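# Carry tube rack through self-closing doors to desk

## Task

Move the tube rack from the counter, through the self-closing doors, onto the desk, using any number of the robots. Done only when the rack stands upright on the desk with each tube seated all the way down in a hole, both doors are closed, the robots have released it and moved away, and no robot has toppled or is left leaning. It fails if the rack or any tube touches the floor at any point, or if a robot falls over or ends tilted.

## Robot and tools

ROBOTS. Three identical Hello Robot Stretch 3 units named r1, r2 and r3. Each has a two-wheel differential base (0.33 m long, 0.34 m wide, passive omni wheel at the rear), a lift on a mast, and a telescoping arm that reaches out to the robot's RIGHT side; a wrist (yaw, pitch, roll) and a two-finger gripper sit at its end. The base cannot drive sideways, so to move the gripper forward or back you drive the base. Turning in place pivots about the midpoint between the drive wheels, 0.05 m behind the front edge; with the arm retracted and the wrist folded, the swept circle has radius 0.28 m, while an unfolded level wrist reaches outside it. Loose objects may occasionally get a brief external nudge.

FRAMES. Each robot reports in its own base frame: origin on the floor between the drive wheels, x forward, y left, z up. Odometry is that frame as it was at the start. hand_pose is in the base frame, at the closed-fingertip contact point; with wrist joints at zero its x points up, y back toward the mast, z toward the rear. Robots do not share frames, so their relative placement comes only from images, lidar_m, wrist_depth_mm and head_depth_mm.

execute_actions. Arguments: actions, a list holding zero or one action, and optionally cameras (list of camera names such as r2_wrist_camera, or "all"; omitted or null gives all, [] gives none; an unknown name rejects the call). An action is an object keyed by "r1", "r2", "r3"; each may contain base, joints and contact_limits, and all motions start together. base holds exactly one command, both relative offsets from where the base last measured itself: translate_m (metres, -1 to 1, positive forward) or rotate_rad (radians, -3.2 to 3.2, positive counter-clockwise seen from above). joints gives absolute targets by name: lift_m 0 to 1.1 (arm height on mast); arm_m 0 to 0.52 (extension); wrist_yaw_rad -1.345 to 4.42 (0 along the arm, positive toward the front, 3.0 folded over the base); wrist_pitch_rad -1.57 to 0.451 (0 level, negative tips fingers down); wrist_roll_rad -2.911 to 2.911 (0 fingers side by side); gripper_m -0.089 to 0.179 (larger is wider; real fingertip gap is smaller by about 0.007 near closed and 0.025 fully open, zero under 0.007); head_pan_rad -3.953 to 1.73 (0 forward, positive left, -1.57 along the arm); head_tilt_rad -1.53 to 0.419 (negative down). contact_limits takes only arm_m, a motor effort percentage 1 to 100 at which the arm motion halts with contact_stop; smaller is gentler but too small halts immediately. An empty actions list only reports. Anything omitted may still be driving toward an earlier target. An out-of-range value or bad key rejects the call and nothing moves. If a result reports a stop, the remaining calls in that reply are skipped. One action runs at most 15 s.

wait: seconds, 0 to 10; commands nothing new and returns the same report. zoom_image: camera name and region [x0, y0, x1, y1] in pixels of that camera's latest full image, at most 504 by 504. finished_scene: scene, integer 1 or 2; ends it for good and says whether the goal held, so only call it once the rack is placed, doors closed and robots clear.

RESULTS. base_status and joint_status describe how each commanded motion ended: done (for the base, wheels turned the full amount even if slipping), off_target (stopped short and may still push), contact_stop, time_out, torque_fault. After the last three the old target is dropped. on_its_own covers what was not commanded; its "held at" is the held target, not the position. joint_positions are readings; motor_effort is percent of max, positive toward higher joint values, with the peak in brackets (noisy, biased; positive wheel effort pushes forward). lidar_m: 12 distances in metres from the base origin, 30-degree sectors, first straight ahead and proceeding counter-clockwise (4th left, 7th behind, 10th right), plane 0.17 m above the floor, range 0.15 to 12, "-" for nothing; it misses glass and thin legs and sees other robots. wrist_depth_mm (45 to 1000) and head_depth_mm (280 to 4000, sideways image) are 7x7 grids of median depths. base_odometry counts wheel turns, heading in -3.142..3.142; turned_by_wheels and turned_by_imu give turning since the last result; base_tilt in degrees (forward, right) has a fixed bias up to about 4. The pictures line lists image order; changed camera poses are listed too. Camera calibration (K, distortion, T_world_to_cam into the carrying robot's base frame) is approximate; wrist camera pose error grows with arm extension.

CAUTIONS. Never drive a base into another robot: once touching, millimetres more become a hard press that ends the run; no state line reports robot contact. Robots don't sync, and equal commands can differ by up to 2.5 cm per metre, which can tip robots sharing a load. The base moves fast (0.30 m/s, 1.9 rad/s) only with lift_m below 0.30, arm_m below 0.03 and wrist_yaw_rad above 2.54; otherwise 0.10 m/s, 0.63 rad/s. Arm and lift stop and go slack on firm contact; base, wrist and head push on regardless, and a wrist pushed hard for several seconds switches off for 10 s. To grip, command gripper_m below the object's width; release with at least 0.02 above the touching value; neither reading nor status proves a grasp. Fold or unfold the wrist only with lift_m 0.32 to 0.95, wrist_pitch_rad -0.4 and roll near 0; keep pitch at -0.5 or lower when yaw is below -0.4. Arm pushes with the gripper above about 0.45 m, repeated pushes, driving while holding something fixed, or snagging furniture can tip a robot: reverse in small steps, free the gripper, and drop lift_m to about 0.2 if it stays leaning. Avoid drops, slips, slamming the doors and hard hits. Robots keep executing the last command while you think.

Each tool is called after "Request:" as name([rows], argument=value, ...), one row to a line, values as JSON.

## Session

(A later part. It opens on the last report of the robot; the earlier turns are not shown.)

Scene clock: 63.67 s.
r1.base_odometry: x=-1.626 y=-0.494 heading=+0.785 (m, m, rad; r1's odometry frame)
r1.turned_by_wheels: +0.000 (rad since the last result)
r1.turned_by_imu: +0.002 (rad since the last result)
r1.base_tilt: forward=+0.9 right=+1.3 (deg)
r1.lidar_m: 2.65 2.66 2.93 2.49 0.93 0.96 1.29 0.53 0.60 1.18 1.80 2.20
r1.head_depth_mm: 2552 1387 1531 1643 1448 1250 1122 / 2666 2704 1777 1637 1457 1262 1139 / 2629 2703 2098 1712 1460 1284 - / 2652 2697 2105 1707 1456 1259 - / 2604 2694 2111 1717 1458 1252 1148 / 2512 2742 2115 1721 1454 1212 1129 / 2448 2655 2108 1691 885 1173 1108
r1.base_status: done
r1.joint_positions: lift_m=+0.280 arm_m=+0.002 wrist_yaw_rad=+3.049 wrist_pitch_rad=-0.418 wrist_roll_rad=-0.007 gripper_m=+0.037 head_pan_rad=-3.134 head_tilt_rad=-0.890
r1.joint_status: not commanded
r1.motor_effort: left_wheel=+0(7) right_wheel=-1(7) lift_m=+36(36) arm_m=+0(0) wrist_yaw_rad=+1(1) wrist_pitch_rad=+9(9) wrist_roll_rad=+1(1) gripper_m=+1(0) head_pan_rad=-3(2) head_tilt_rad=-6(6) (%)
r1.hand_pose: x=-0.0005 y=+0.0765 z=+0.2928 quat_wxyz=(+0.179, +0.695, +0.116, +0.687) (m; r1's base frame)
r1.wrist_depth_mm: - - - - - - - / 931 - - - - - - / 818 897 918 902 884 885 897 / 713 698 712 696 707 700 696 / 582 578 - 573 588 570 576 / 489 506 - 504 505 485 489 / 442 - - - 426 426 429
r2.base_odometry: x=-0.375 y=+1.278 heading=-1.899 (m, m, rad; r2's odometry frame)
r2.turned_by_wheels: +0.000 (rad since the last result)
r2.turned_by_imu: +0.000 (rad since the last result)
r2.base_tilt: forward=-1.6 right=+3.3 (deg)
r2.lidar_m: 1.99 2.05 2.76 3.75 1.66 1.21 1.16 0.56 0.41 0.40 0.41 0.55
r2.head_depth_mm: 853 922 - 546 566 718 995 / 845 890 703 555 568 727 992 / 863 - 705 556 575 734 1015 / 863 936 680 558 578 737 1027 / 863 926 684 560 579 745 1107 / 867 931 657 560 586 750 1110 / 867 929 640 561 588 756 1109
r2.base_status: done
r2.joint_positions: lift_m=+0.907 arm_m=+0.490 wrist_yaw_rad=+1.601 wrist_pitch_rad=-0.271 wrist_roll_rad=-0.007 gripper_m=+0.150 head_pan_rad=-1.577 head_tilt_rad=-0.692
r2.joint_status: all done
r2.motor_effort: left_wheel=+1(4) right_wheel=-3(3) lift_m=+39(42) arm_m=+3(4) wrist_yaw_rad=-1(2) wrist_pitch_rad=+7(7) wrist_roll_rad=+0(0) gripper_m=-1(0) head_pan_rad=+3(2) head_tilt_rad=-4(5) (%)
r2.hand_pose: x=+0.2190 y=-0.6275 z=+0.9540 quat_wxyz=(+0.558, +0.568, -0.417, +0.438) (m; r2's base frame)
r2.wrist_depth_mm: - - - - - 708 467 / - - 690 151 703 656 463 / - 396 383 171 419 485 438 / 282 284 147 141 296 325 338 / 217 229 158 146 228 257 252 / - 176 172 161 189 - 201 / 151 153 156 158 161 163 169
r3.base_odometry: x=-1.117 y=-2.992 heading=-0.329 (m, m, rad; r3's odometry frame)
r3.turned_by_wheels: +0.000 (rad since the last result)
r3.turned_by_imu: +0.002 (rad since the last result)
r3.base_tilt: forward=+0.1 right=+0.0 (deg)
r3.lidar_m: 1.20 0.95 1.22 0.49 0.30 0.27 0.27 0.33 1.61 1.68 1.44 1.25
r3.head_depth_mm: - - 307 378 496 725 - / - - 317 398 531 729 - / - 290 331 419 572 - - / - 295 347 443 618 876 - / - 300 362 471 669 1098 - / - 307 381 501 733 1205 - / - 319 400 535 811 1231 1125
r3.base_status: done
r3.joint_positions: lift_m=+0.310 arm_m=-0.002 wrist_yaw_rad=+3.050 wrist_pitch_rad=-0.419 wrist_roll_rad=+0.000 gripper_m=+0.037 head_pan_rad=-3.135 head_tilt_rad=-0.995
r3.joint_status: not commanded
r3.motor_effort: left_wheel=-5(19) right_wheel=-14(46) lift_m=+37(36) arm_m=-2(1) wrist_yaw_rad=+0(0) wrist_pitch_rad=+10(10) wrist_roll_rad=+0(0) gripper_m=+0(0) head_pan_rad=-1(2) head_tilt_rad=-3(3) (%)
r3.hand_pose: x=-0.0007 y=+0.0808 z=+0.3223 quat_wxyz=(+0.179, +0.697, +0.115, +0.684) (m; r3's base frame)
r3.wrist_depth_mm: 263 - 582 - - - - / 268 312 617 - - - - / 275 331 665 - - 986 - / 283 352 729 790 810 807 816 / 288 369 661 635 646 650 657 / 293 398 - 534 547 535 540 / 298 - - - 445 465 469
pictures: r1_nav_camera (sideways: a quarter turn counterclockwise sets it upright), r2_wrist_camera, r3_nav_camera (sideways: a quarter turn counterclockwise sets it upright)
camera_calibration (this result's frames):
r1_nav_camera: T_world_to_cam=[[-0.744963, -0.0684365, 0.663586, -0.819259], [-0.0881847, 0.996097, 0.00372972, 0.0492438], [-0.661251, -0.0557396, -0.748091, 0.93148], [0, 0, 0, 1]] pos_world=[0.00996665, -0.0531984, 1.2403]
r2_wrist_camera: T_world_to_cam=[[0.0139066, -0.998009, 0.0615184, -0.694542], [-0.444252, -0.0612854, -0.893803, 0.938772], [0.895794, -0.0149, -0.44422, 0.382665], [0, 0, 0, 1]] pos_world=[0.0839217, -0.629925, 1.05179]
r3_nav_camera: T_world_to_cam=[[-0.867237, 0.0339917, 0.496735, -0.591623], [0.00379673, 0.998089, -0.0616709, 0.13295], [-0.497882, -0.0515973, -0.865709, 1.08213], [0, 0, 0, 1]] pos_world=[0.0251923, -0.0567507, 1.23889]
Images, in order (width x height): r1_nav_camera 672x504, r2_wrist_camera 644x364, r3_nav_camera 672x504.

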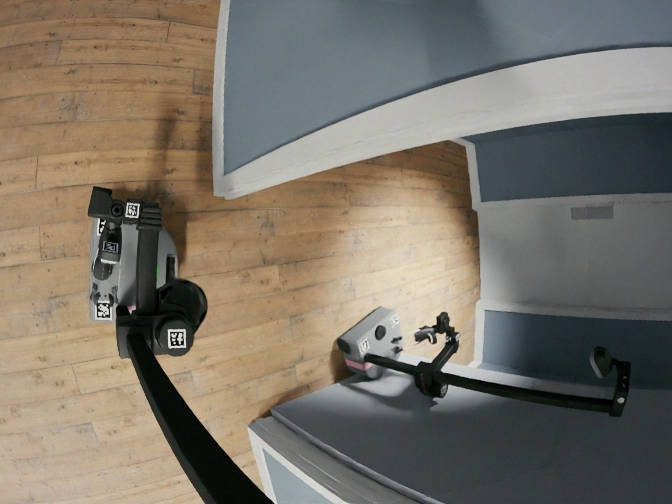

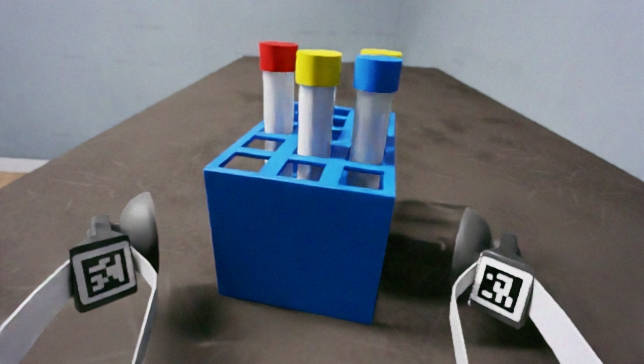

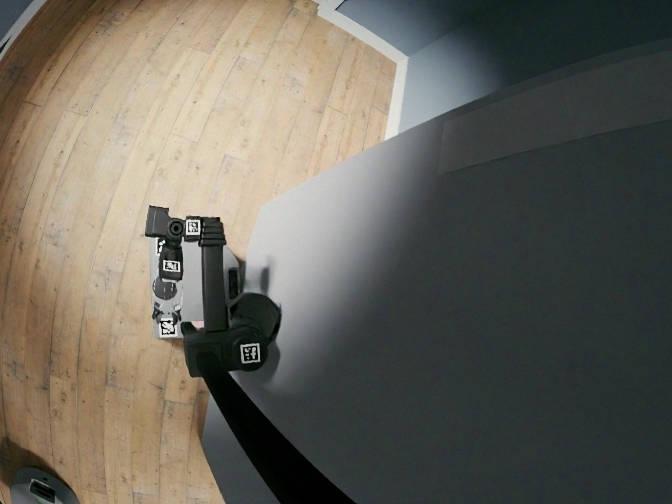

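Request:
execute_actions([
  {"r2":{"base":{"translate_m":0.025},"joints":{"arm_m":0.465,"wrist_yaw_rad":1.48}},"r3":{"base":{"translate_m":0}},"r1":{"base":{"translate_m":-0.45},"joints":{"head_tilt_rad":-1.1}}},
], cameras=["r2_wrist_camera","r1_nav_camera"])

Scene clock: 67.87 s.
r1.base_odometry: x=-1.944 y=-0.812 heading=+0.785 (m, m, rad; r1's odometry frame)
r1.turned_by_wheels: +0.000 (rad since the last result)
r1.turned_by_imu: +0.001 (rad since the last result)
r1.base_tilt: forward=+1.0 right=+1.3 (deg)
r1.lidar_m: 3.08 3.10 3.12 0.73 0.72 0.83 2.41 1.43 0.33 0.30 1.87 2.30
r1.head_depth_mm: 2290 1817 1385 1416 1311 1223 1085 / 2248 1947 1416 1408 1320 - 1077 / 2260 1963 1685 1483 1340 - 1053 / 2229 1961 1678 1484 1318 - 1065 / 2252 1964 1694 1481 1319 1245 1066 / 2201 1948 1692 1487 1328 1216 1054 / 2170 1961 1690 1489 1325 1203 1054
r1.base_status: done
r1.joint_positions: lift_m=+0.280 arm_m=+0.002 wrist_yaw_rad=+3.049 wrist_pitch_rad=-0.418 wrist_roll_rad=-0.007 gripper_m=+0.037 head_pan_rad=-3.134 head_tilt_rad=-1.087
r1.joint_status: all done
r1.motor_effort: left_wheel=+0(7) right_wheel=-1(7) lift_m=+36(36) arm_m=-1(1) wrist_yaw_rad=+0(2) wrist_pitch_rad=+9(9) wrist_roll_rad=+0(1) gripper_m=+1(1) head_pan_rad=-3(3) head_tilt_rad=-7(28) (%)
r1.hand_pose: x=-0.0005 y=+0.0765 z=+0.2928 quat_wxyz=(+0.179, +0.695, +0.116, +0.687) (m; r1's base frame)
r1.wrist_depth_mm: 557 - - - - - - / 598 - - - - - - / 630 668 893 882 928 890 885 / 669 716 708 707 698 697 700 / 579 572 - 573 598 577 573 / 493 504 - 506 507 488 488 / 441 - - - 425 422 426
r2.base_odometry: x=-0.383 y=+1.254 heading=-1.899 (m, m, rad; r2's odometry frame)
r2.turned_by_wheels: +0.000 (rad since the last result)
r2.turned_by_imu: +0.000 (rad since the last result)
r2.base_tilt: forward=-1.6 right=+3.3 (deg)
r2.lidar_m: 1.96 2.03 2.73 3.75 1.73 1.24 1.19 0.56 0.41 0.39 0.41 0.55
r2.head_depth_mm: 856 923 - 545 567 720 982 / 846 869 700 554 569 725 995 / 859 - 691 555 573 732 1013 / 860 940 682 558 577 737 1026 / 864 925 680 557 580 747 1103 / 863 925 656 559 584 752 1113 / 869 929 643 559 589 758 1107
r2.base_status: done
r2.joint_positions: lift_m=+0.907 arm_m=+0.465 wrist_yaw_rad=+1.483 wrist_pitch_rad=-0.271 wrist_roll_rad=-0.007 gripper_m=+0.150 head_pan_rad=-1.577 head_tilt_rad=-0.692
r2.joint_status: all done
r2.motor_effort: left_wheel=+1(6) right_wheel=-4(8) lift_m=+40(40) arm_m=-4(4) wrist_yaw_rad=-4(2) wrist_pitch_rad=+7(7) wrist_roll_rad=+0(0) gripper_m=+1(0) head_pan_rad=+3(3) head_tilt_rad=-4(4) (%)
r2.hand_pose: x=+0.2181 y=-0.6315 z=+0.9540 quat_wxyz=(+0.583, +0.542, -0.450, +0.404) (m; r2's base frame)
r2.wrist_depth_mm: - - - - 993 587 416 / - - 542 126 639 586 420 / - 392 346 136 420 478 417 / 278 285 167 140 296 326 336 / 216 222 120 118 219 258 253 / - 176 132 128 185 - 201 / 150 153 147 143 157 164 169
r3.base_odometry: x=-1.117 y=-2.992 heading=-0.328 (m, m, rad; r3's odometry frame)
r3.turned_by_wheels: +0.000 (rad since the last result)
r3.turned_by_imu: +0.001 (rad since the last result)
r3.base_tilt: forward=+0.2 right=+0.0 (deg)
r3.lidar_m: 1.20 0.86 0.77 0.49 0.30 0.27 0.27 0.33 1.61 1.68 1.44 1.25
r3.head_depth_mm: - - 307 378 498 729 - / - - 317 397 530 729 - / - 290 332 420 573 - - / - 295 346 443 618 876 - / - 300 363 471 670 1104 - / - 307 380 501 735 1201 - / - 319 399 536 813 1232 1126
r3.base_status: done
r3.joint_positions: lift_m=+0.310 arm_m=-0.002 wrist_yaw_rad=+3.050 wrist_pitch_rad=-0.419 wrist_roll_rad=+0.000 gripper_m=+0.037 head_pan_rad=-3.135 head_tilt_rad=-0.995
r3.joint_status: not commanded
r3.motor_effort: left_wheel=-5(5) right_wheel=-13(13) lift_m=+37(36) arm_m=-2(2) wrist_yaw_rad=+0(0) wrist_pitch_rad=+10(10) wrist_roll_rad=+0(0) gripper_m=+0(0) head_pan_rad=-4(2) head_tilt_rad=-4(3) (%)
r3.hand_pose: x=-0.0007 y=+0.0808 z=+0.3223 quat_wxyz=(+0.179, +0.697, +0.115, +0.684) (m; r3's base frame)
r3.wrist_depth_mm: 265 - 586 - - - - / 270 316 619 - - - - / 275 330 677 - - 701 699 / 282 351 734 790 798 648 594 / 289 365 648 637 650 645 628 / 294 398 - 527 549 537 541 / 298 - - - 451 469 468
pictures: r1_nav_camera (sideways: a quarter turn counterclockwise sets it upright), r2_wrist_camera
camera_calibration (this result's frames):
r1_nav_camera: T_world_to_cam=[[-0.860545, -0.0693709, 0.504628, -0.611459], [-0.0873644, 0.996104, -0.0120494, 0.0697803], [-0.501826, -0.0544556, -0.863253, 1.08023], [0, 0, 0, 1]] pos_world=[0.021995, -0.0531014, 1.24191]
r2_wrist_camera: T_world_to_cam=[[-0.103929, -0.99268, 0.0615183, -0.669398], [-0.44838, -0.00844752, -0.893803, 0.972425], [0.88778, -0.120475, -0.44422, 0.318433], [0, 0, 0, 1]] pos_world=[0.0837475, -0.61792, 1.05179]
Images, in order (width x height): r1_nav_camera 672x504, r2_wrist_camera 644x364.

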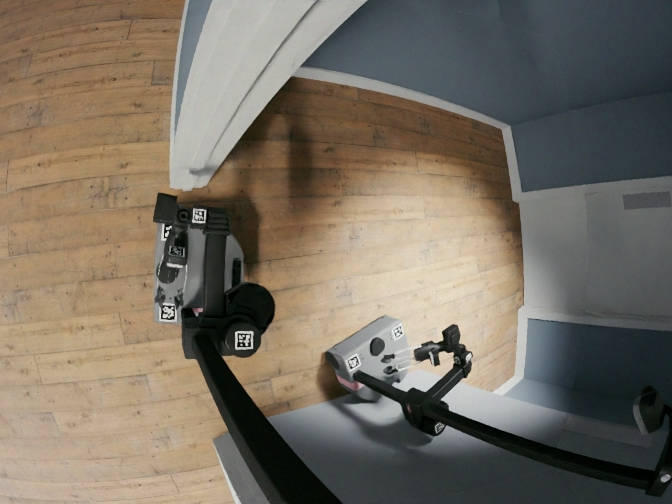

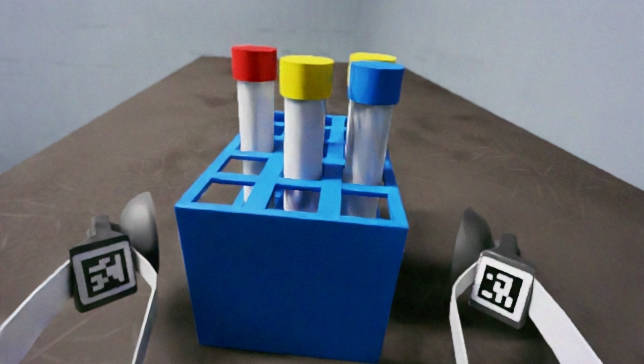

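Request:
execute_actions([
  {"r2":{"joints":{"arm_m":0.455,"gripper_m":0.05}},"r1":{"base":{"translate_m":-0.2}}},
], cameras=[])

Request:
execute_actions([
  {"r2":{"joints":{"lift_m":0.975}},"r1":{"base":{"rotate_rad":0.15}}},
], cameras=["r2_wrist_camera"])

Request:
execute_actions([
  {"r1":{"base":{"translate_m":-0.45}}},
], cameras=["r1_nav_camera"])

Scene clock: 71.00 s.
r1.base_odometry: x=-2.086 y=-0.953 heading=+0.785 (m, m, rad; r1's odometry frame)
r1.turned_by_wheels: +0.000 (rad since the last result)
r1.turned_by_imu: +0.000 (rad since the last result)
r1.base_tilt: forward=+0.9 right=+1.3 (deg)
r1.lidar_m: 3.27 3.28 3.14 0.64 0.64 0.66 2.27 1.49 0.95 0.33 0.33 2.34
r1.head_depth_mm: 2188 1953 1384 1249 1295 1221 1088 / 2153 1947 1150 1311 1298 - 1073 / 2174 1948 1673 1448 1345 - 1057 / 2152 1932 1685 1482 1326 - 1065 / 2125 1954 1678 1491 1323 1243 1065 / 2102 1953 1693 1482 1335 1210 1073 / 2048 1956 1699 1490 1321 1205 1091
r1.base_status: done
r1.joint_positions: lift_m=+0.280 arm_m=+0.002 wrist_yaw_rad=+3.049 wrist_pitch_rad=-0.418 wrist_roll_rad=-0.007 gripper_m=+0.037 head_pan_rad=-3.134 head_tilt_rad=-1.088
r1.joint_status: not commanded
r1.motor_effort: left_wheel=+0(8) right_wheel=-1(6) lift_m=+36(36) arm_m=+0(0) wrist_yaw_rad=+2(2) wrist_pitch_rad=+9(9) wrist_roll_rad=+1(0) gripper_m=+0(0) head_pan_rad=-3(3) head_tilt_rad=-7(7) (%)
r1.hand_pose: x=-0.0005 y=+0.0765 z=+0.2928 quat_wxyz=(+0.179, +0.695, +0.116, +0.687) (m; r1's base frame)
r1.wrist_depth_mm: 542 - 621 - - - - / 579 - 655 - - - - / 623 648 741 805 893 879 892 / 659 681 704 704 698 705 697 / 577 579 - 579 592 578 580 / 487 502 - 507 504 483 495 / 442 - - - 432 424 426
r2.base_odometry: x=-0.383 y=+1.254 heading=-1.899 (m, m, rad; r2's odometry frame)
r2.turned_by_wheels: +0.000 (rad since the last result)
r2.turned_by_imu: +0.000 (rad since the last result)
r2.base_tilt: forward=-1.6 right=+3.3 (deg)
r2.lidar_m: 1.96 2.03 2.73 3.74 1.73 1.24 1.19 0.56 0.41 0.39 0.41 0.56
r2.head_depth_mm: 852 920 - 538 568 717 988 / 847 867 702 556 569 724 1000 / 859 - 681 556 573 734 1013 / 866 941 655 557 577 741 1025 / 860 929 681 558 580 748 1106 / 862 927 651 559 586 752 1108 / 867 929 638 563 590 758 1108
r2.base_status: not commanded
r2.joint_positions: lift_m=+0.907 arm_m=+0.455 wrist_yaw_rad=+1.481 wrist_pitch_rad=-0.267 wrist_roll_rad=-0.007 gripper_m=+0.054 head_pan_rad=-1.577 head_tilt_rad=-0.692
r2.joint_status: gripper_m off_target (ended at +0.054, target +0.050); the others done
r2.motor_effort: left_wheel=+1(1) right_wheel=-3(3) lift_m=+39(40) arm_m=-4(5) wrist_yaw_rad=-2(4) wrist_pitch_rad=+5(7) wrist_roll_rad=+0(0) gripper_m=-22(96) head_pan_rad=+2(4) head_tilt_rad=-4(4) (%)
r2.hand_pose: x=+0.2185 y=-0.6219 z=+0.9550 quat_wxyz=(+0.583, +0.541, -0.451, +0.405) (m; r2's base frame)
r2.wrist_depth_mm: - - - - - 599 428 / - - 613 131 656 605 430 / - 400 381 139 423 490 426 / 281 285 172 146 290 328 344 / 217 229 125 121 121 248 255 / 179 173 139 132 131 200 204 / - 154 151 147 158 166 169
r3.base_odometry: x=-1.117 y=-2.992 heading=-0.328 (m, m, rad; r3's odometry frame)
r3.turned_by_wheels: +0.000 (rad since the last result)
r3.turned_by_imu: +0.001 (rad since the last result)
r3.base_tilt: forward=+0.1 right=+0.0 (deg)
r3.lidar_m: 1.20 0.67 0.57 0.49 0.30 0.27 0.27 0.33 1.61 1.68 1.43 1.26
r3.head_depth_mm: - - 308 378 498 727 - / - - 317 398 532 727 - / - 290 331 419 573 - - / - 295 346 443 617 879 - / - 300 362 470 670 1096 - / - 307 381 501 731 1201 - / - 319 400 535 810 1234 1121
r3.base_status: not commanded
r3.joint_positions: lift_m=+0.310 arm_m=-0.002 wrist_yaw_rad=+3.050 wrist_pitch_rad=-0.419 wrist_roll_rad=+0.000 gripper_m=+0.037 head_pan_rad=-3.135 head_tilt_rad=-0.995
r3.joint_status: not commanded
r3.motor_effort: left_wheel=-4(4) right_wheel=-14(13) lift_m=+36(36) arm_m=-2(1) wrist_yaw_rad=+0(0) wrist_pitch_rad=+10(10) wrist_roll_rad=+0(0) gripper_m=+0(0) head_pan_rad=-3(4) head_tilt_rad=-3(3) (%)
r3.hand_pose: x=-0.0007 y=+0.0808 z=+0.3223 quat_wxyz=(+0.179, +0.697, +0.115, +0.684) (m; r3's base frame)
r3.wrist_depth_mm: 264 - 578 - - - - / 269 316 619 - - - - / 275 331 670 - - 914 - / 281 350 713 804 787 551 527 / 285 370 651 642 645 507 457 / 296 399 - 531 543 520 450 / 298 - - - 448 465 458
pictures: none
No camera images: the call's "cameras" was empty. Leave "cameras" out to get every camera's image.

Scene clock: 72.47 s.
r1.base_odometry: x=-2.086 y=-0.953 heading=+0.935 (m, m, rad; r1's odometry frame)
r1.turned_by_wheels: +0.150 (rad since the last result)
r1.turned_by_imu: +0.149 (rad since the last result)
r1.base_tilt: forward=+0.9 right=+1.4 (deg)
r1.lidar_m: 3.27 3.38 2.53 0.64 0.66 0.67 2.19 1.24 0.90 0.33 0.33 2.64
r1.head_depth_mm: 2117 1957 1592 1244 1258 1225 1087 / 2139 1940 1692 1447 1319 - 1071 / 2134 1944 1685 1482 1341 - 1053 / 2167 1954 1676 1486 1321 - 1064 / 2160 1945 1699 1489 1317 1242 1060 / 2122 1952 1691 1485 1327 1210 1078 / 2097 1974 1700 1499 1334 1199 1014
r1.base_status: done
r1.joint_positions: lift_m=+0.280 arm_m=+0.002 wrist_yaw_rad=+3.049 wrist_pitch_rad=-0.418 wrist_roll_rad=-0.007 gripper_m=+0.037 head_pan_rad=-3.134 head_tilt_rad=-1.088
r1.joint_status: not commanded
r1.motor_effort: left_wheel=-2(10) right_wheel=+1(6) lift_m=+36(36) arm_m=-1(1) wrist_yaw_rad=+1(2) wrist_pitch_rad=+9(9) wrist_roll_rad=+1(0) gripper_m=+0(0) head_pan_rad=-2(2) head_tilt_rad=-7(8) (%)
r1.hand_pose: x=-0.0005 y=+0.0765 z=+0.2928 quat_wxyz=(+0.179, +0.695, +0.116, +0.687) (m; r1's base frame)
r1.wrist_depth_mm: 578 - 601 659 - - - / 623 - 654 715 - - - / 673 692 720 774 881 885 872 / 646 704 710 694 703 700 699 / 565 581 - 576 599 577 584 / 486 499 - 507 505 491 494 / 442 - - - 427 427 425
r2.base_odometry: x=-0.383 y=+1.254 heading=-1.899 (m, m, rad; r2's odometry frame)
r2.turned_by_wheels: +0.000 (rad since the last result)
r2.turned_by_imu: +0.000 (rad since the last result)
r2.base_tilt: forward=-1.6 right=+3.2 (deg)
r2.lidar_m: 1.96 2.02 2.72 3.73 1.73 1.24 1.19 0.57 0.41 0.39 0.41 0.56
r2.head_depth_mm: 825 903 699 555 566 720 987 / - 923 704 554 569 727 993 / 833 872 705 557 573 736 1015 / 863 - 706 557 576 738 1025 / 850 938 709 558 580 743 1104 / 867 950 682 559 585 753 1111 / 867 901 661 561 589 761 1108
r2.base_status: not commanded
r2.joint_positions: lift_m=+0.975 arm_m=+0.455 wrist_yaw_rad=+1.481 wrist_pitch_rad=-0.275 wrist_roll_rad=-0.007 gripper_m=+0.054 head_pan_rad=-1.577 head_tilt_rad=-0.692
r2.joint_status: all done
r2.motor_effort: left_wheel=+2(1) right_wheel=-3(4) lift_m=+49(51) arm_m=-4(4) wrist_yaw_rad=-2(2) wrist_pitch_rad=+8(8) wrist_roll_rad=+0(0) gripper_m=-18(22) head_pan_rad=+3(2) head_tilt_rad=-4(4) (%)
r2.hand_pose: x=+0.2177 y=-0.6219 z=+1.0207 quat_wxyz=(+0.584, +0.543, -0.449, +0.403) (m; r2's base frame)
r2.wrist_depth_mm: - - - - - 609 425 / - - - - 929 604 424 / - - 590 179 624 609 428 / - 415 399 174 453 474 431 / 340 325 136 137 139 359 379 / 260 264 134 136 136 293 295 / 224 224 132 134 225 243 247
r3.base_odometry: x=-1.117 y=-2.992 heading=-0.328 (m, m, rad; r3's odometry frame)
r3.turned_by_wheels: +0.000 (rad since the last result)
r3.turned_by_imu: +0.000 (rad since the last result)
r3.base_tilt: forward=+0.1 right=+0.0 (deg)
r3.lidar_m: 1.19 0.67 0.56 0.49 0.30 0.27 0.27 0.33 1.61 1.68 1.44 1.25
r3.head_depth_mm: - - 307 379 498 728 - / - - 318 398 531 732 - / - 290 332 419 570 - - / - 295 347 444 616 875 - / - 300 363 470 671 1102 - / - 308 380 500 734 1204 - / - 319 400 536 815 1237 1120
r3.base_status: not commanded
r3.joint_positions: lift_m=+0.310 arm_m=-0.002 wrist_yaw_rad=+3.050 wrist_pitch_rad=-0.419 wrist_roll_rad=+0.000 gripper_m=+0.037 head_pan_rad=-3.135 head_tilt_rad=-0.995
r3.joint_status: not commanded
r3.motor_effort: left_wheel=-4(5) right_wheel=-14(14) lift_m=+37(36) arm_m=-1(1) wrist_yaw_rad=+0(0) wrist_pitch_rad=+10(10) wrist_roll_rad=+0(0) gripper_m=+0(1) head_pan_rad=-3(4) head_tilt_rad=-3(3) (%)
r3.hand_pose: x=-0.0007 y=+0.0808 z=+0.3223 quat_wxyz=(+0.179, +0.697, +0.115, +0.684) (m; r3's base frame)
r3.wrist_depth_mm: 263 - 579 - - - - / 269 318 619 - - - 570 / 275 330 672 - - 944 - / 280 351 729 789 805 543 523 / 287 367 644 626 639 523 448 / 293 395 - 531 548 519 450 / 301 - - - 451 467 464
pictures: r2_wrist_camera
camera_calibration (this result's frames):
r2_wrist_camera: T_world_to_cam=[[-0.105646, -0.992495, 0.061587, -0.663637], [-0.452174, -0.00721325, -0.8919, 1.03156], [0.885651, -0.122074, -0.448019, 0.352938], [0, 0, 0, 1]] pos_world=[0.0837561, -0.608131, 1.11905]
Images, in order (width x height): r2_wrist_camera 644x364.

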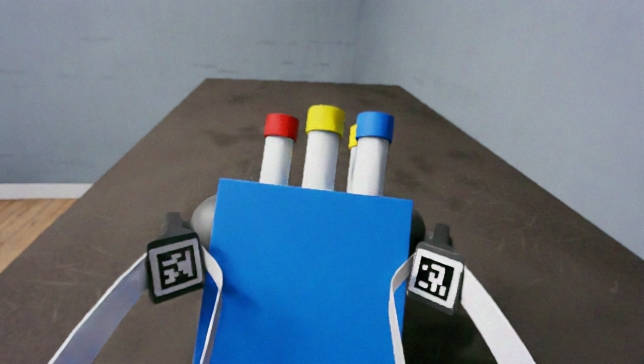

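Scene clock: 75.63 s.
r1.base_odometry: x=-2.353 y=-1.315 heading=+0.935 (m, m, rad; r1's odometry frame)
r1.turned_by_wheels: +0.000 (rad since the last result)
r1.turned_by_imu: +0.001 (rad since the last result)
r1.base_tilt: forward=+0.9 right=+1.3 (deg)
r1.lidar_m: 3.72 3.52 0.67 0.47 0.37 1.70 1.75 1.25 0.90 0.87 0.69 0.58
r1.head_depth_mm: 1709 1896 1668 1458 1278 1086 1060 / 1755 1934 1671 1469 1322 - 1080 / 1763 1955 1690 1493 1347 - 1053 / 1754 1964 1683 1489 1328 - 1058 / 1713 1908 1681 1489 1327 1237 1060 / 1682 1906 1677 1488 1326 1219 1079 / 1674 1937 1690 1494 1328 1197 1093
r1.base_status: done
r1.joint_positions: lift_m=+0.280 arm_m=+0.002 wrist_yaw_rad=+3.049 wrist_pitch_rad=-0.418 wrist_roll_rad=-0.007 gripper_m=+0.037 head_pan_rad=-3.134 head_tilt_rad=-1.088
r1.joint_status: not commanded
r1.motor_effort: left_wheel=-3(10) right_wheel=+2(4) lift_m=+36(36) arm_m=+0(0) wrist_yaw_rad=+1(1) wrist_pitch_rad=+9(9) wrist_roll_rad=+1(1) gripper_m=+0(0) head_pan_rad=-2(2) head_tilt_rad=-7(7) (%)
r1.hand_pose: x=-0.0005 y=+0.0765 z=+0.2928 quat_wxyz=(+0.179, +0.695, +0.116, +0.687) (m; r1's base frame)
r1.wrist_depth_mm: 605 - 455 626 649 665 - / 637 - 640 684 705 752 - / 692 552 531 743 767 814 889 / 647 435 477 637 700 704 706 / 542 432 - 560 602 578 577 / 481 471 - 501 506 492 489 / 440 - - - 427 426 427
r2.base_odometry: x=-0.383 y=+1.254 heading=-1.899 (m, m, rad; r2's odometry frame)
r2.turned_by_wheels: +0.000 (rad since the last result)
r2.turned_by_imu: +0.000 (rad since the last result)
r2.base_tilt: forward=-1.6 right=+3.3 (deg)
r2.lidar_m: 1.96 2.02 2.73 3.75 1.73 1.24 1.19 0.56 0.41 0.39 0.41 0.56
r2.head_depth_mm: 821 914 703 555 565 721 989 / - 917 703 554 570 724 991 / 833 872 704 558 574 731 1010 / 861 - 708 556 577 740 1020 / 851 931 709 559 584 742 1104 / 863 940 683 558 583 753 1109 / 865 903 659 561 587 757 1108
r2.base_status: not commanded
r2.joint_positions: lift_m=+0.975 arm_m=+0.455 wrist_yaw_rad=+1.481 wrist_pitch_rad=-0.275 wrist_roll_rad=-0.007 gripper_m=+0.054 head_pan_rad=-1.577 head_tilt_rad=-0.692
r2.joint_status: not commanded
r2.motor_effort: left_wheel=+1(1) right_wheel=-3(3) lift_m=+50(49) arm_m=-4(4) wrist_yaw_rad=-1(2) wrist_pitch_rad=+8(8) wrist_roll_rad=+0(0) gripper_m=-17(16) head_pan_rad=+3(2) head_tilt_rad=-4(5) (%)
r2.hand_pose: x=+0.2177 y=-0.6219 z=+1.0207 quat_wxyz=(+0.584, +0.543, -0.449, +0.403) (m; r2's base frame)
r2.wrist_depth_mm: - - - - - 605 423 / - - - - 912 608 428 / - - 587 180 621 607 428 / - 414 400 174 455 477 424 / 342 323 136 137 139 357 381 / 261 262 134 135 136 292 296 / 224 224 132 133 225 243 248
r3.base_odometry: x=-1.117 y=-2.992 heading=-0.328 (m, m, rad; r3's odometry frame)
r3.turned_by_wheels: +0.000 (rad since the last result)
r3.turned_by_imu: +0.001 (rad since the last result)
r3.base_tilt: forward=+0.1 right=+0.0 (deg)
r3.lidar_m: 0.24 0.95 3.85 0.49 0.30 0.27 0.27 0.33 1.60 1.68 1.44 1.25
r3.head_depth_mm: - - 307 378 496 730 - / - - 317 397 532 730 - / - 290 331 420 571 - - / - 295 346 444 617 868 - / - 301 362 471 671 1104 - / - 308 381 502 735 1206 - / - 319 400 535 813 1228 1116
r3.base_status: not commanded
r3.joint_positions: lift_m=+0.310 arm_m=-0.002 wrist_yaw_rad=+3.050 wrist_pitch_rad=-0.419 wrist_roll_rad=+0.000 gripper_m=+0.037 head_pan_rad=-3.135 head_tilt_rad=-0.995
r3.joint_status: not commanded
r3.motor_effort: left_wheel=-4(4) right_wheel=-13(13) lift_m=+36(36) arm_m=-2(2) wrist_yaw_rad=+0(0) wrist_pitch_rad=+10(10) wrist_roll_rad=+0(0) gripper_m=+0(0) head_pan_rad=-2(4) head_tilt_rad=-3(3) (%)
r3.hand_pose: x=-0.0007 y=+0.0808 z=+0.3223 quat_wxyz=(+0.179, +0.697, +0.115, +0.684) (m; r3's base frame)
r3.wrist_depth_mm: 262 - 576 - - - - / 270 319 608 - - - - / 276 329 680 - - - - / 280 354 724 796 818 808 817 / 287 366 665 628 648 652 655 / 293 398 - 532 543 543 548 / 299 - - - 449 461 312
pictures: r1_nav_camera (sideways: a quarter turn counterclockwise sets it upright)
camera_calibration (this result's frames):
r1_nav_camera: T_world_to_cam=[[-0.860708, -0.0693028, 0.50436, -0.611109], [-0.0872804, 0.996111, -0.012074, 0.0698119], [-0.501562, -0.054413, -0.863409, 1.08043], [0, 0, 0, 1]] pos_world=[0.0220093, -0.0531025, 1.24191]
Images, in order (width x height): r1_nav_camera 672x504.

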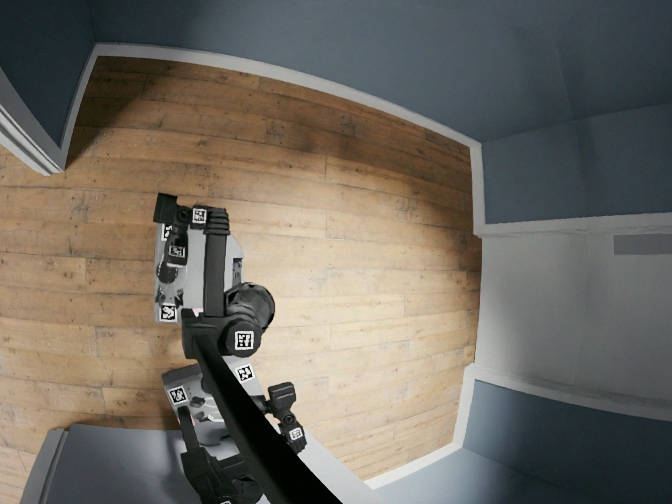

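Request:
execute_actions([
  {"r2":{"joints":{"lift_m":0.907}},"r1":{"base":{"translate_m":-0.6}}},
], cameras=["r2_wrist_camera"])

Request:
execute_actions([
  {"r2":{"joints":{"gripper_m":0.03}},"r1":{"base":{"rotate_rad":-0.45},"joints":{"lift_m":0.31}}},
], cameras=[])

Request:
execute_actions([
  {"r2":{"joints":{"lift_m":0.975}},"r1":{"base":{"translate_m":-0.5}}},
], cameras=["r1_nav_camera","r2_wrist_camera","r2_head_camera"])

Scene clock: 80.57 s.
r1.base_odometry: x=-2.709 y=-1.798 heading=+0.935 (m, m, rad; r1's odometry frame)
r1.turned_by_wheels: +0.000 (rad since the last result)
r1.turned_by_imu: +0.002 (rad since the last result)
r1.base_tilt: forward=+0.8 right=+1.3 (deg)
r1.lidar_m: 4.31 0.56 0.69 0.67 1.25 1.27 1.17 1.17 0.92 0.88 0.91 1.12
r1.head_depth_mm: 1155 1409 1643 1482 1321 1222 1082 / 1160 1405 1653 1483 1318 - 1073 / 1159 1413 1639 1484 1346 - 1058 / 1171 1419 1649 1483 1324 - 1061 / 1168 1427 1638 1477 1328 1237 1061 / 1111 1328 1609 1478 1331 1209 1076 / 1092 1323 1626 1487 1327 1199 1089
r1.base_status: done
r1.joint_positions: lift_m=+0.280 arm_m=+0.002 wrist_yaw_rad=+3.049 wrist_pitch_rad=-0.418 wrist_roll_rad=-0.007 gripper_m=+0.037 head_pan_rad=-3.134 head_tilt_rad=-1.088
r1.joint_status: not commanded
r1.motor_effort: left_wheel=-3(11) right_wheel=+1(4) lift_m=+36(36) arm_m=+0(1) wrist_yaw_rad=+1(1) wrist_pitch_rad=+9(9) wrist_roll_rad=+1(0) gripper_m=+1(0) head_pan_rad=-3(4) head_tilt_rad=-7(7) (%)
r1.hand_pose: x=-0.0005 y=+0.0765 z=+0.2928 quat_wxyz=(+0.179, +0.695, +0.116, +0.687) (m; r1's base frame)
r1.wrist_depth_mm: - - - 669 664 666 671 / - - - 715 717 714 719 / 910 900 902 813 750 552 523 / 713 702 706 684 645 478 507 / 578 581 - 582 594 537 564 / 493 500 - 506 509 489 490 / 434 - - - 428 427 426
r2.base_odometry: x=-0.383 y=+1.254 heading=-1.899 (m, m, rad; r2's odometry frame)
r2.turned_by_wheels: +0.000 (rad since the last result)
r2.turned_by_imu: +0.000 (rad since the last result)
r2.base_tilt: forward=-1.6 right=+3.3 (deg)
r2.lidar_m: 1.96 2.02 2.72 3.75 1.73 1.24 1.19 0.57 0.41 0.39 0.41 0.55
r2.head_depth_mm: 853 925 - 538 566 722 982 / 851 869 705 554 570 723 1002 / 858 - 679 556 574 733 1009 / 862 941 656 557 577 741 1022 / 867 922 680 558 581 743 1110 / 865 931 647 559 584 751 1109 / 868 926 640 561 589 760 1113
r2.base_status: not commanded
r2.joint_positions: lift_m=+0.907 arm_m=+0.455 wrist_yaw_rad=+1.481 wrist_pitch_rad=-0.246 wrist_roll_rad=-0.007 gripper_m=+0.054 head_pan_rad=-1.577 head_tilt_rad=-0.692
r2.joint_status: all done
r2.motor_effort: left_wheel=+0(2) right_wheel=-1(3) lift_m=+36(41) arm_m=-4(4) wrist_yaw_rad=-1(2) wrist_pitch_rad=-1(8) wrist_roll_rad=+1(1) gripper_m=-17(18) head_pan_rad=+2(3) head_tilt_rad=-5(5) (%)
r2.hand_pose: x=+0.2203 y=-0.6221 z=+0.9602 quat_wxyz=(+0.579, +0.536, -0.457, +0.411) (m; r2's base frame)
r2.wrist_depth_mm: - - - - - 600 426 / - - 696 161 787 599 429 / - 436 409 165 428 527 427 / 310 302 185 152 317 352 382 / 227 233 127 128 132 260 269 / 187 185 140 140 143 209 213 / 162 159 153 154 165 173 176
r3.base_odometry: x=-1.117 y=-2.992 heading=-0.328 (m, m, rad; r3's odometry frame)
r3.turned_by_wheels: +0.000 (rad since the last result)
r3.turned_by_imu: +0.001 (rad since the last result)
r3.base_tilt: forward=+0.1 right=+0.0 (deg)
r3.lidar_m: 1.20 0.95 3.85 0.49 0.30 0.27 0.27 0.33 1.61 0.55 0.56 1.26
r3.head_depth_mm: - - 307 378 496 728 - / - - 318 398 533 731 - / - 290 331 419 571 - - / - 295 346 444 616 877 - / - 300 363 470 671 1106 - / - 308 380 501 732 1197 - / - 319 400 536 808 1237 1124
r3.base_status: not commanded
r3.joint_positions: lift_m=+0.310 arm_m=-0.002 wrist_yaw_rad=+3.050 wrist_pitch_rad=-0.419 wrist_roll_rad=+0.000 gripper_m=+0.037 head_pan_rad=-3.135 head_tilt_rad=-0.995
r3.joint_status: not commanded
r3.motor_effort: left_wheel=-4(5) right_wheel=-13(14) lift_m=+36(36) arm_m=-2(2) wrist_yaw_rad=+0(0) wrist_pitch_rad=+10(10) wrist_roll_rad=+0(0) gripper_m=+0(0) head_pan_rad=-2(4) head_tilt_rad=-3(3) (%)
r3.hand_pose: x=-0.0007 y=+0.0808 z=+0.3223 quat_wxyz=(+0.179, +0.697, +0.115, +0.684) (m; r3's base frame)
r3.wrist_depth_mm: 264 - 575 - - - - / 269 317 617 - - - - / 275 330 676 - - - - / 280 353 725 792 806 800 819 / 287 369 659 637 650 649 651 / 294 394 - 533 545 546 545 / 300 - - - 450 463 469
pictures: r2_wrist_camera
camera_calibration (this result's frames):
r2_wrist_camera: T_world_to_cam=[[-0.107226, -0.992303, 0.0619412, -0.659739], [-0.425915, -0.0104497, -0.904703, 0.983291], [0.898387, -0.123389, -0.421517, 0.29442], [0, 0, 0, 1]] pos_world=[0.0835543, -0.608057, 1.05455]
Images, in order (width x height): r2_wrist_camera 644x364.

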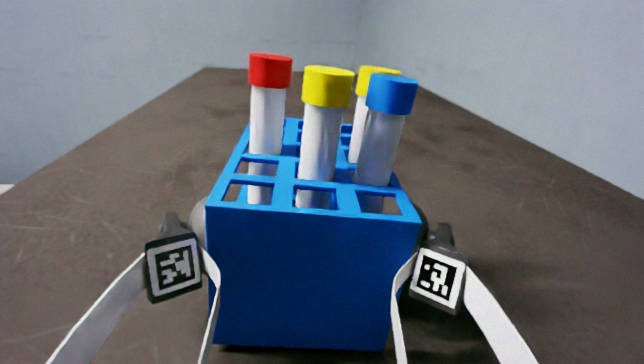

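Scene clock: 81.97 s.
r1.base_odometry: x=-2.709 y=-1.798 heading=+0.485 (m, m, rad; r1's odometry frame)
r1.turned_by_wheels: -0.450 (rad since the last result)
r1.turned_by_imu: -0.449 (rad since the last result)
r1.base_tilt: forward=+1.0 right=+1.4 (deg)
r1.lidar_m: 1.12 4.29 0.56 0.68 0.67 1.28 1.25 1.17 1.17 0.89 0.88 0.93
r1.head_depth_mm: 1416 1739 1678 1471 1318 1225 1083 / 1338 1670 1688 1488 1313 - 1075 / 1260 1537 1691 1482 1351 - 1053 / 1271 1543 1691 1488 1332 - 1063 / 1219 1466 1662 1473 1322 1240 1066 / 1158 1389 1635 1484 1327 1216 1086 / 1108 1311 1587 1489 1332 1199 1097
r1.base_status: done
r1.joint_positions: lift_m=+0.310 arm_m=+0.002 wrist_yaw_rad=+3.049 wrist_pitch_rad=-0.418 wrist_roll_rad=-0.007 gripper_m=+0.037 head_pan_rad=-3.134 head_tilt_rad=-1.088
r1.joint_status: all done
r1.motor_effort: left_wheel=+0(6) right_wheel=-2(5) lift_m=+45(47) arm_m=+0(0) wrist_yaw_rad=+2(2) wrist_pitch_rad=+9(9) wrist_roll_rad=+0(0) gripper_m=+0(1) head_pan_rad=-4(3) head_tilt_rad=-7(6) (%)
r1.hand_pose: x=-0.0005 y=+0.0765 z=+0.3225 quat_wxyz=(+0.178, +0.695, +0.115, +0.687) (m; r1's base frame)
r1.wrist_depth_mm: 895 - 653 741 803 - - / 949 - 707 779 836 - - / 958 960 761 653 632 967 940 / 750 745 748 649 617 750 748 / 621 617 - 619 620 616 612 / 525 524 - 528 542 520 526 / 460 - - - 455 457 455
r2.base_odometry: x=-0.383 y=+1.254 heading=-1.899 (m, m, rad; r2's odometry frame)
r2.turned_by_wheels: +0.000 (rad since the last result)
r2.turned_by_imu: +0.000 (rad since the last result)
r2.base_tilt: forward=-1.6 right=+3.2 (deg)
r2.lidar_m: 1.96 2.03 2.73 3.75 1.73 1.24 1.19 0.56 0.41 0.39 0.41 0.56
r2.head_depth_mm: 855 931 - 539 566 717 987 / 847 869 704 555 570 728 1000 / 864 - 678 557 572 732 1012 / 861 933 655 557 577 738 1022 / 860 924 682 557 582 745 1105 / 867 926 648 560 583 751 1107 / 866 931 641 561 588 756 1109
r2.base_status: not commanded
r2.joint_positions: lift_m=+0.907 arm_m=+0.455 wrist_yaw_rad=+1.481 wrist_pitch_rad=-0.246 wrist_roll_rad=-0.007 gripper_m=+0.035 head_pan_rad=-1.577 head_tilt_rad=-0.692
r2.joint_status: gripper_m off_target (ended at +0.035, target +0.030)
r2.motor_effort: left_wheel=+1(1) right_wheel=-1(1) lift_m=+36(36) arm_m=-4(4) wrist_yaw_rad=-1(1) wrist_pitch_rad=-2(1) wrist_roll_rad=+1(1) gripper_m=-27(98) head_pan_rad=+3(3) head_tilt_rad=-5(4) (%)
r2.hand_pose: x=+0.2203 y=-0.6221 z=+0.9602 quat_wxyz=(+0.579, +0.536, -0.457, +0.411) (m; r2's base frame)
r2.wrist_depth_mm: - - - - - 596 425 / - - 705 162 785 603 430 / - 435 412 167 434 532 426 / 308 302 185 152 320 352 381 / 227 232 127 127 132 261 270 / 187 188 140 140 143 209 212 / 162 159 153 155 165 173 175
r3.base_odometry: x=-1.117 y=-2.992 heading=-0.328 (m, m, rad; r3's odometry frame)
r3.turned_by_wheels: +0.000 (rad since the last result)
r3.turned_by_imu: +0.000 (rad since the last result)
r3.base_tilt: forward=+0.2 right=+0.0 (deg)
r3.lidar_m: 1.20 0.95 3.85 0.49 0.30 0.27 0.27 0.33 1.61 0.49 0.56 1.25
r3.head_depth_mm: - - 307 379 498 729 - / - - 318 397 531 730 - / - 290 331 419 571 - - / - 295 346 442 619 873 - / - 300 363 471 671 1100 - / - 308 380 500 736 1202 - / - 319 401 536 812 1233 1122
r3.base_status: not commanded
r3.joint_positions: lift_m=+0.310 arm_m=-0.002 wrist_yaw_rad=+3.050 wrist_pitch_rad=-0.419 wrist_roll_rad=+0.000 gripper_m=+0.037 head_pan_rad=-3.135 head_tilt_rad=-0.995
r3.joint_status: not commanded
r3.motor_effort: left_wheel=-4(5) right_wheel=-13(13) lift_m=+37(36) arm_m=-1(2) wrist_yaw_rad=+0(0) wrist_pitch_rad=+10(10) wrist_roll_rad=+1(0) gripper_m=+0(0) head_pan_rad=-3(4) head_tilt_rad=-3(4) (%)
r3.hand_pose: x=-0.0007 y=+0.0808 z=+0.3223 quat_wxyz=(+0.179, +0.697, +0.115, +0.684) (m; r3's base frame)
r3.wrist_depth_mm: 264 - 574 - - - - / 269 316 611 - - - - / 275 328 669 - - - - / 281 352 718 800 789 808 820 / 286 367 666 638 653 646 650 / 293 398 - 538 556 543 545 / 299 - - - 444 465 468
pictures: none
No camera images: the call's "cameras" was empty. Leave "cameras" out to get every camera's image.

Scene clock: 88.23 s.
r1.base_odometry: x=-3.152 y=-2.031 heading=+0.485 (m, m, rad; r1's odometry frame)
r1.turned_by_wheels: +0.000 (rad since the last result)
r1.turned_by_imu: +0.001 (rad since the last result)
r1.base_tilt: forward=+0.9 right=+1.4 (deg)
r1.lidar_m: 1.62 0.88 0.68 1.01 1.00 0.93 0.79 0.78 0.83 1.07 1.10 1.16
r1.head_depth_mm: 847 1074 1452 1483 1309 1225 1081 / 799 996 1314 1475 1318 - 1073 / 746 921 1195 1453 1343 - 1052 / 792 964 1205 1451 1323 - 1057 / 762 915 1154 1448 1329 1241 1065 / 725 864 1069 1397 1332 1219 1082 / 693 820 1002 1277 1323 1203 1092
r1.base_status: done
r1.joint_positions: lift_m=+0.310 arm_m=+0.002 wrist_yaw_rad=+3.049 wrist_pitch_rad=-0.418 wrist_roll_rad=-0.007 gripper_m=+0.037 head_pan_rad=-3.134 head_tilt_rad=-1.088
r1.joint_status: not commanded
r1.motor_effort: left_wheel=+1(2) right_wheel=-2(5) lift_m=+45(45) arm_m=+0(1) wrist_yaw_rad=+1(1) wrist_pitch_rad=+9(9) wrist_roll_rad=+1(0) gripper_m=+0(0) head_pan_rad=-2(4) head_tilt_rad=-7(7) (%)
r1.hand_pose: x=-0.0005 y=+0.0765 z=+0.3225 quat_wxyz=(+0.178, +0.695, +0.115, +0.687) (m; r1's base frame)
r1.wrist_depth_mm: 750 - 963 - 679 739 900 / 788 - - - 742 821 808 / 827 886 974 956 803 769 652 / 762 753 754 743 748 740 671 / 618 610 - 619 638 620 622 / 522 527 - 526 539 526 522 / 459 - - - 455 457 455
r2.base_odometry: x=-0.383 y=+1.254 heading=-1.899 (m, m, rad; r2's odometry frame)
r2.turned_by_wheels: +0.000 (rad since the last result)
r2.turned_by_imu: +0.000 (rad since the last result)
r2.base_tilt: forward=-1.6 right=+3.3 (deg)
r2.lidar_m: 1.97 2.02 2.73 3.74 1.72 1.24 1.19 0.56 0.41 0.39 0.41 0.56
r2.head_depth_mm: 823 908 701 554 566 719 986 / - 918 705 557 569 727 998 / 835 870 705 557 572 730 1010 / 864 - 706 558 577 735 1026 / 850 936 709 558 582 747 1109 / 863 946 669 559 584 750 1104 / 871 735 645 560 588 755 1114
r2.base_status: not commanded
r2.joint_positions: lift_m=+0.975 arm_m=+0.455 wrist_yaw_rad=+1.481 wrist_pitch_rad=-0.276 wrist_roll_rad=-0.007 gripper_m=+0.044 head_pan_rad=-1.577 head_tilt_rad=-0.692
r2.joint_status: all done
r2.on_its_own: gripper_m is held at +0.043, not at your +0.030, by its stall guard, which is not easing now
r2.motor_effort: left_wheel=+1(1) right_wheel=-3(4) lift_m=+50(51) arm_m=-4(4) wrist_yaw_rad=-2(1) wrist_pitch_rad=+8(9) wrist_roll_rad=+1(1) gripper_m=-20(27) head_pan_rad=+2(3) head_tilt_rad=-4(5) (%)
r2.hand_pose: x=+0.2177 y=-0.6219 z=+1.0206 quat_wxyz=(+0.585, +0.543, -0.449, +0.403) (m; r2's base frame)
r2.wrist_depth_mm: - - - - - 604 427 / - - - - 919 603 429 / - - 584 171 608 598 427 / - 413 283 165 438 478 429 / 342 326 133 136 139 363 380 / 260 262 136 139 142 292 298 / 227 224 139 142 231 242 246
r3.base_odometry: x=-1.117 y=-2.992 heading=-0.328 (m, m, rad; r3's odometry frame)
r3.turned_by_wheels: +0.000 (rad since the last result)
r3.turned_by_imu: +0.002 (rad since the last result)
r3.base_tilt: forward=+0.1 right=+0.0 (deg)
r3.lidar_m: 1.20 0.95 3.84 0.49 0.30 0.27 0.27 0.33 0.88 0.88 1.44 1.25
r3.head_depth_mm: - - 308 378 496 726 - / - - 317 398 530 730 - / - 291 331 419 571 - - / - 295 346 444 617 874 - / - 301 362 471 670 1098 - / - 308 380 501 736 1200 - / - 319 400 536 814 1233 1116
r3.base_status: not commanded
r3.joint_positions: lift_m=+0.310 arm_m=-0.002 wrist_yaw_rad=+3.050 wrist_pitch_rad=-0.419 wrist_roll_rad=+0.000 gripper_m=+0.037 head_pan_rad=-3.135 head_tilt_rad=-0.995
r3.joint_status: not commanded
r3.motor_effort: left_wheel=-4(5) right_wheel=-13(13) lift_m=+36(36) arm_m=-2(2) wrist_yaw_rad=+0(0) wrist_pitch_rad=+10(10) wrist_roll_rad=+0(0) gripper_m=+0(0) head_pan_rad=-3(4) head_tilt_rad=-4(3) (%)
r3.hand_pose: x=-0.0007 y=+0.0808 z=+0.3223 quat_wxyz=(+0.179, +0.697, +0.115, +0.684) (m; r3's base frame)
r3.wrist_depth_mm: 263 - 574 - - - - / 270 316 619 - - - - / 274 329 671 - - - - / 280 352 723 796 822 817 845 / 285 368 658 648 642 643 652 / 295 398 - 532 550 545 544 / 298 - - - 446 468 469
pictures: r1_nav_camera (sideways: a quarter turn counterclockwise sets it upright), r2_head_camera (sideways: a quarter turn clockwise sets it upright), r2_wrist_camera
camera_calibration (this result's frames):
r1_nav_camera: T_world_to_cam=[[-0.860735, -0.069216, 0.504325, -0.611063], [-0.0871792, 0.996119, -0.0120772, 0.0698155], [-0.501532, -0.054362, -0.863429, 1.08046], [0, 0, 0, 1]] pos_world=[0.0220064, -0.0531041, 1.24192]
r2_head_camera: T_world_to_cam=[[-0.0124319, 0.66635, -0.745536, 0.988288], [0.999862, 0.0165279, -0.00190039, -0.00252101], [0.0110558, -0.745456, -0.666463, 0.821339], [0, 0, 0, 1]] pos_world=[0.0057264, -0.0462322, 1.28419]
r2_wrist_camera: T_world_to_cam=[[-0.105387, -0.99247, 0.0624219, -0.664521], [-0.452528, -0.00803236, -0.891714, 1.03086], [0.885501, -0.122223, -0.448274, 0.353132], [0, 0, 0, 1]] pos_world=[0.083762, -0.608077, 1.11901]
Images, in order (width x height): r1_nav_camera 672x504, r2_head_camera 896x504, r2_wrist_camera 644x364.

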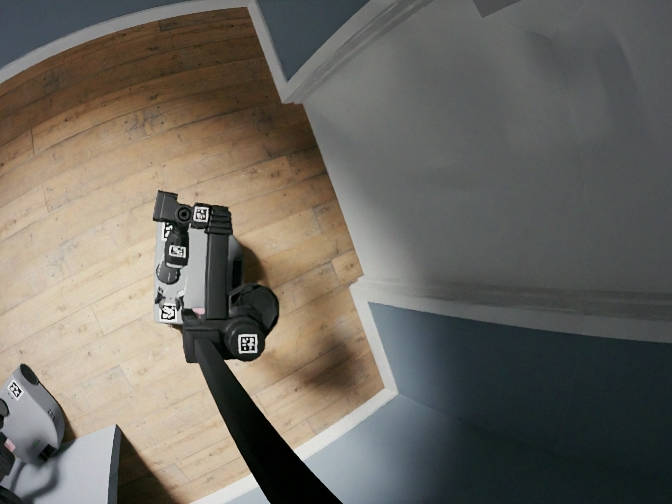

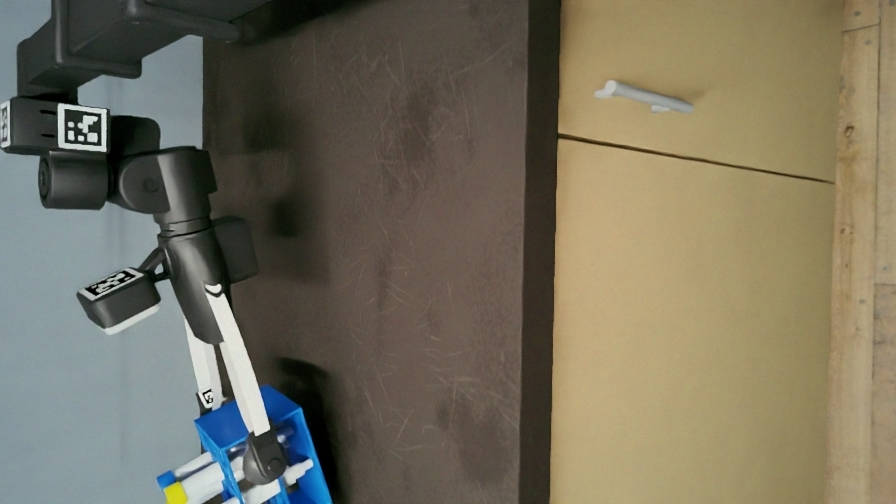

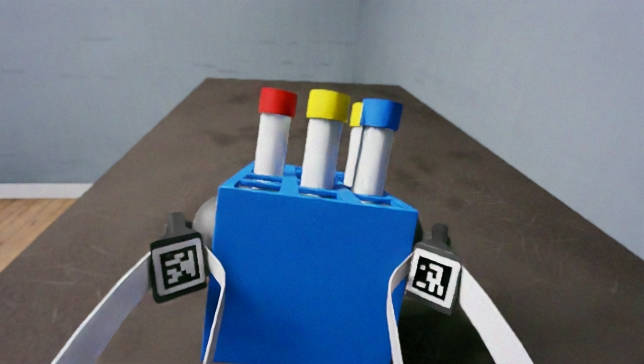

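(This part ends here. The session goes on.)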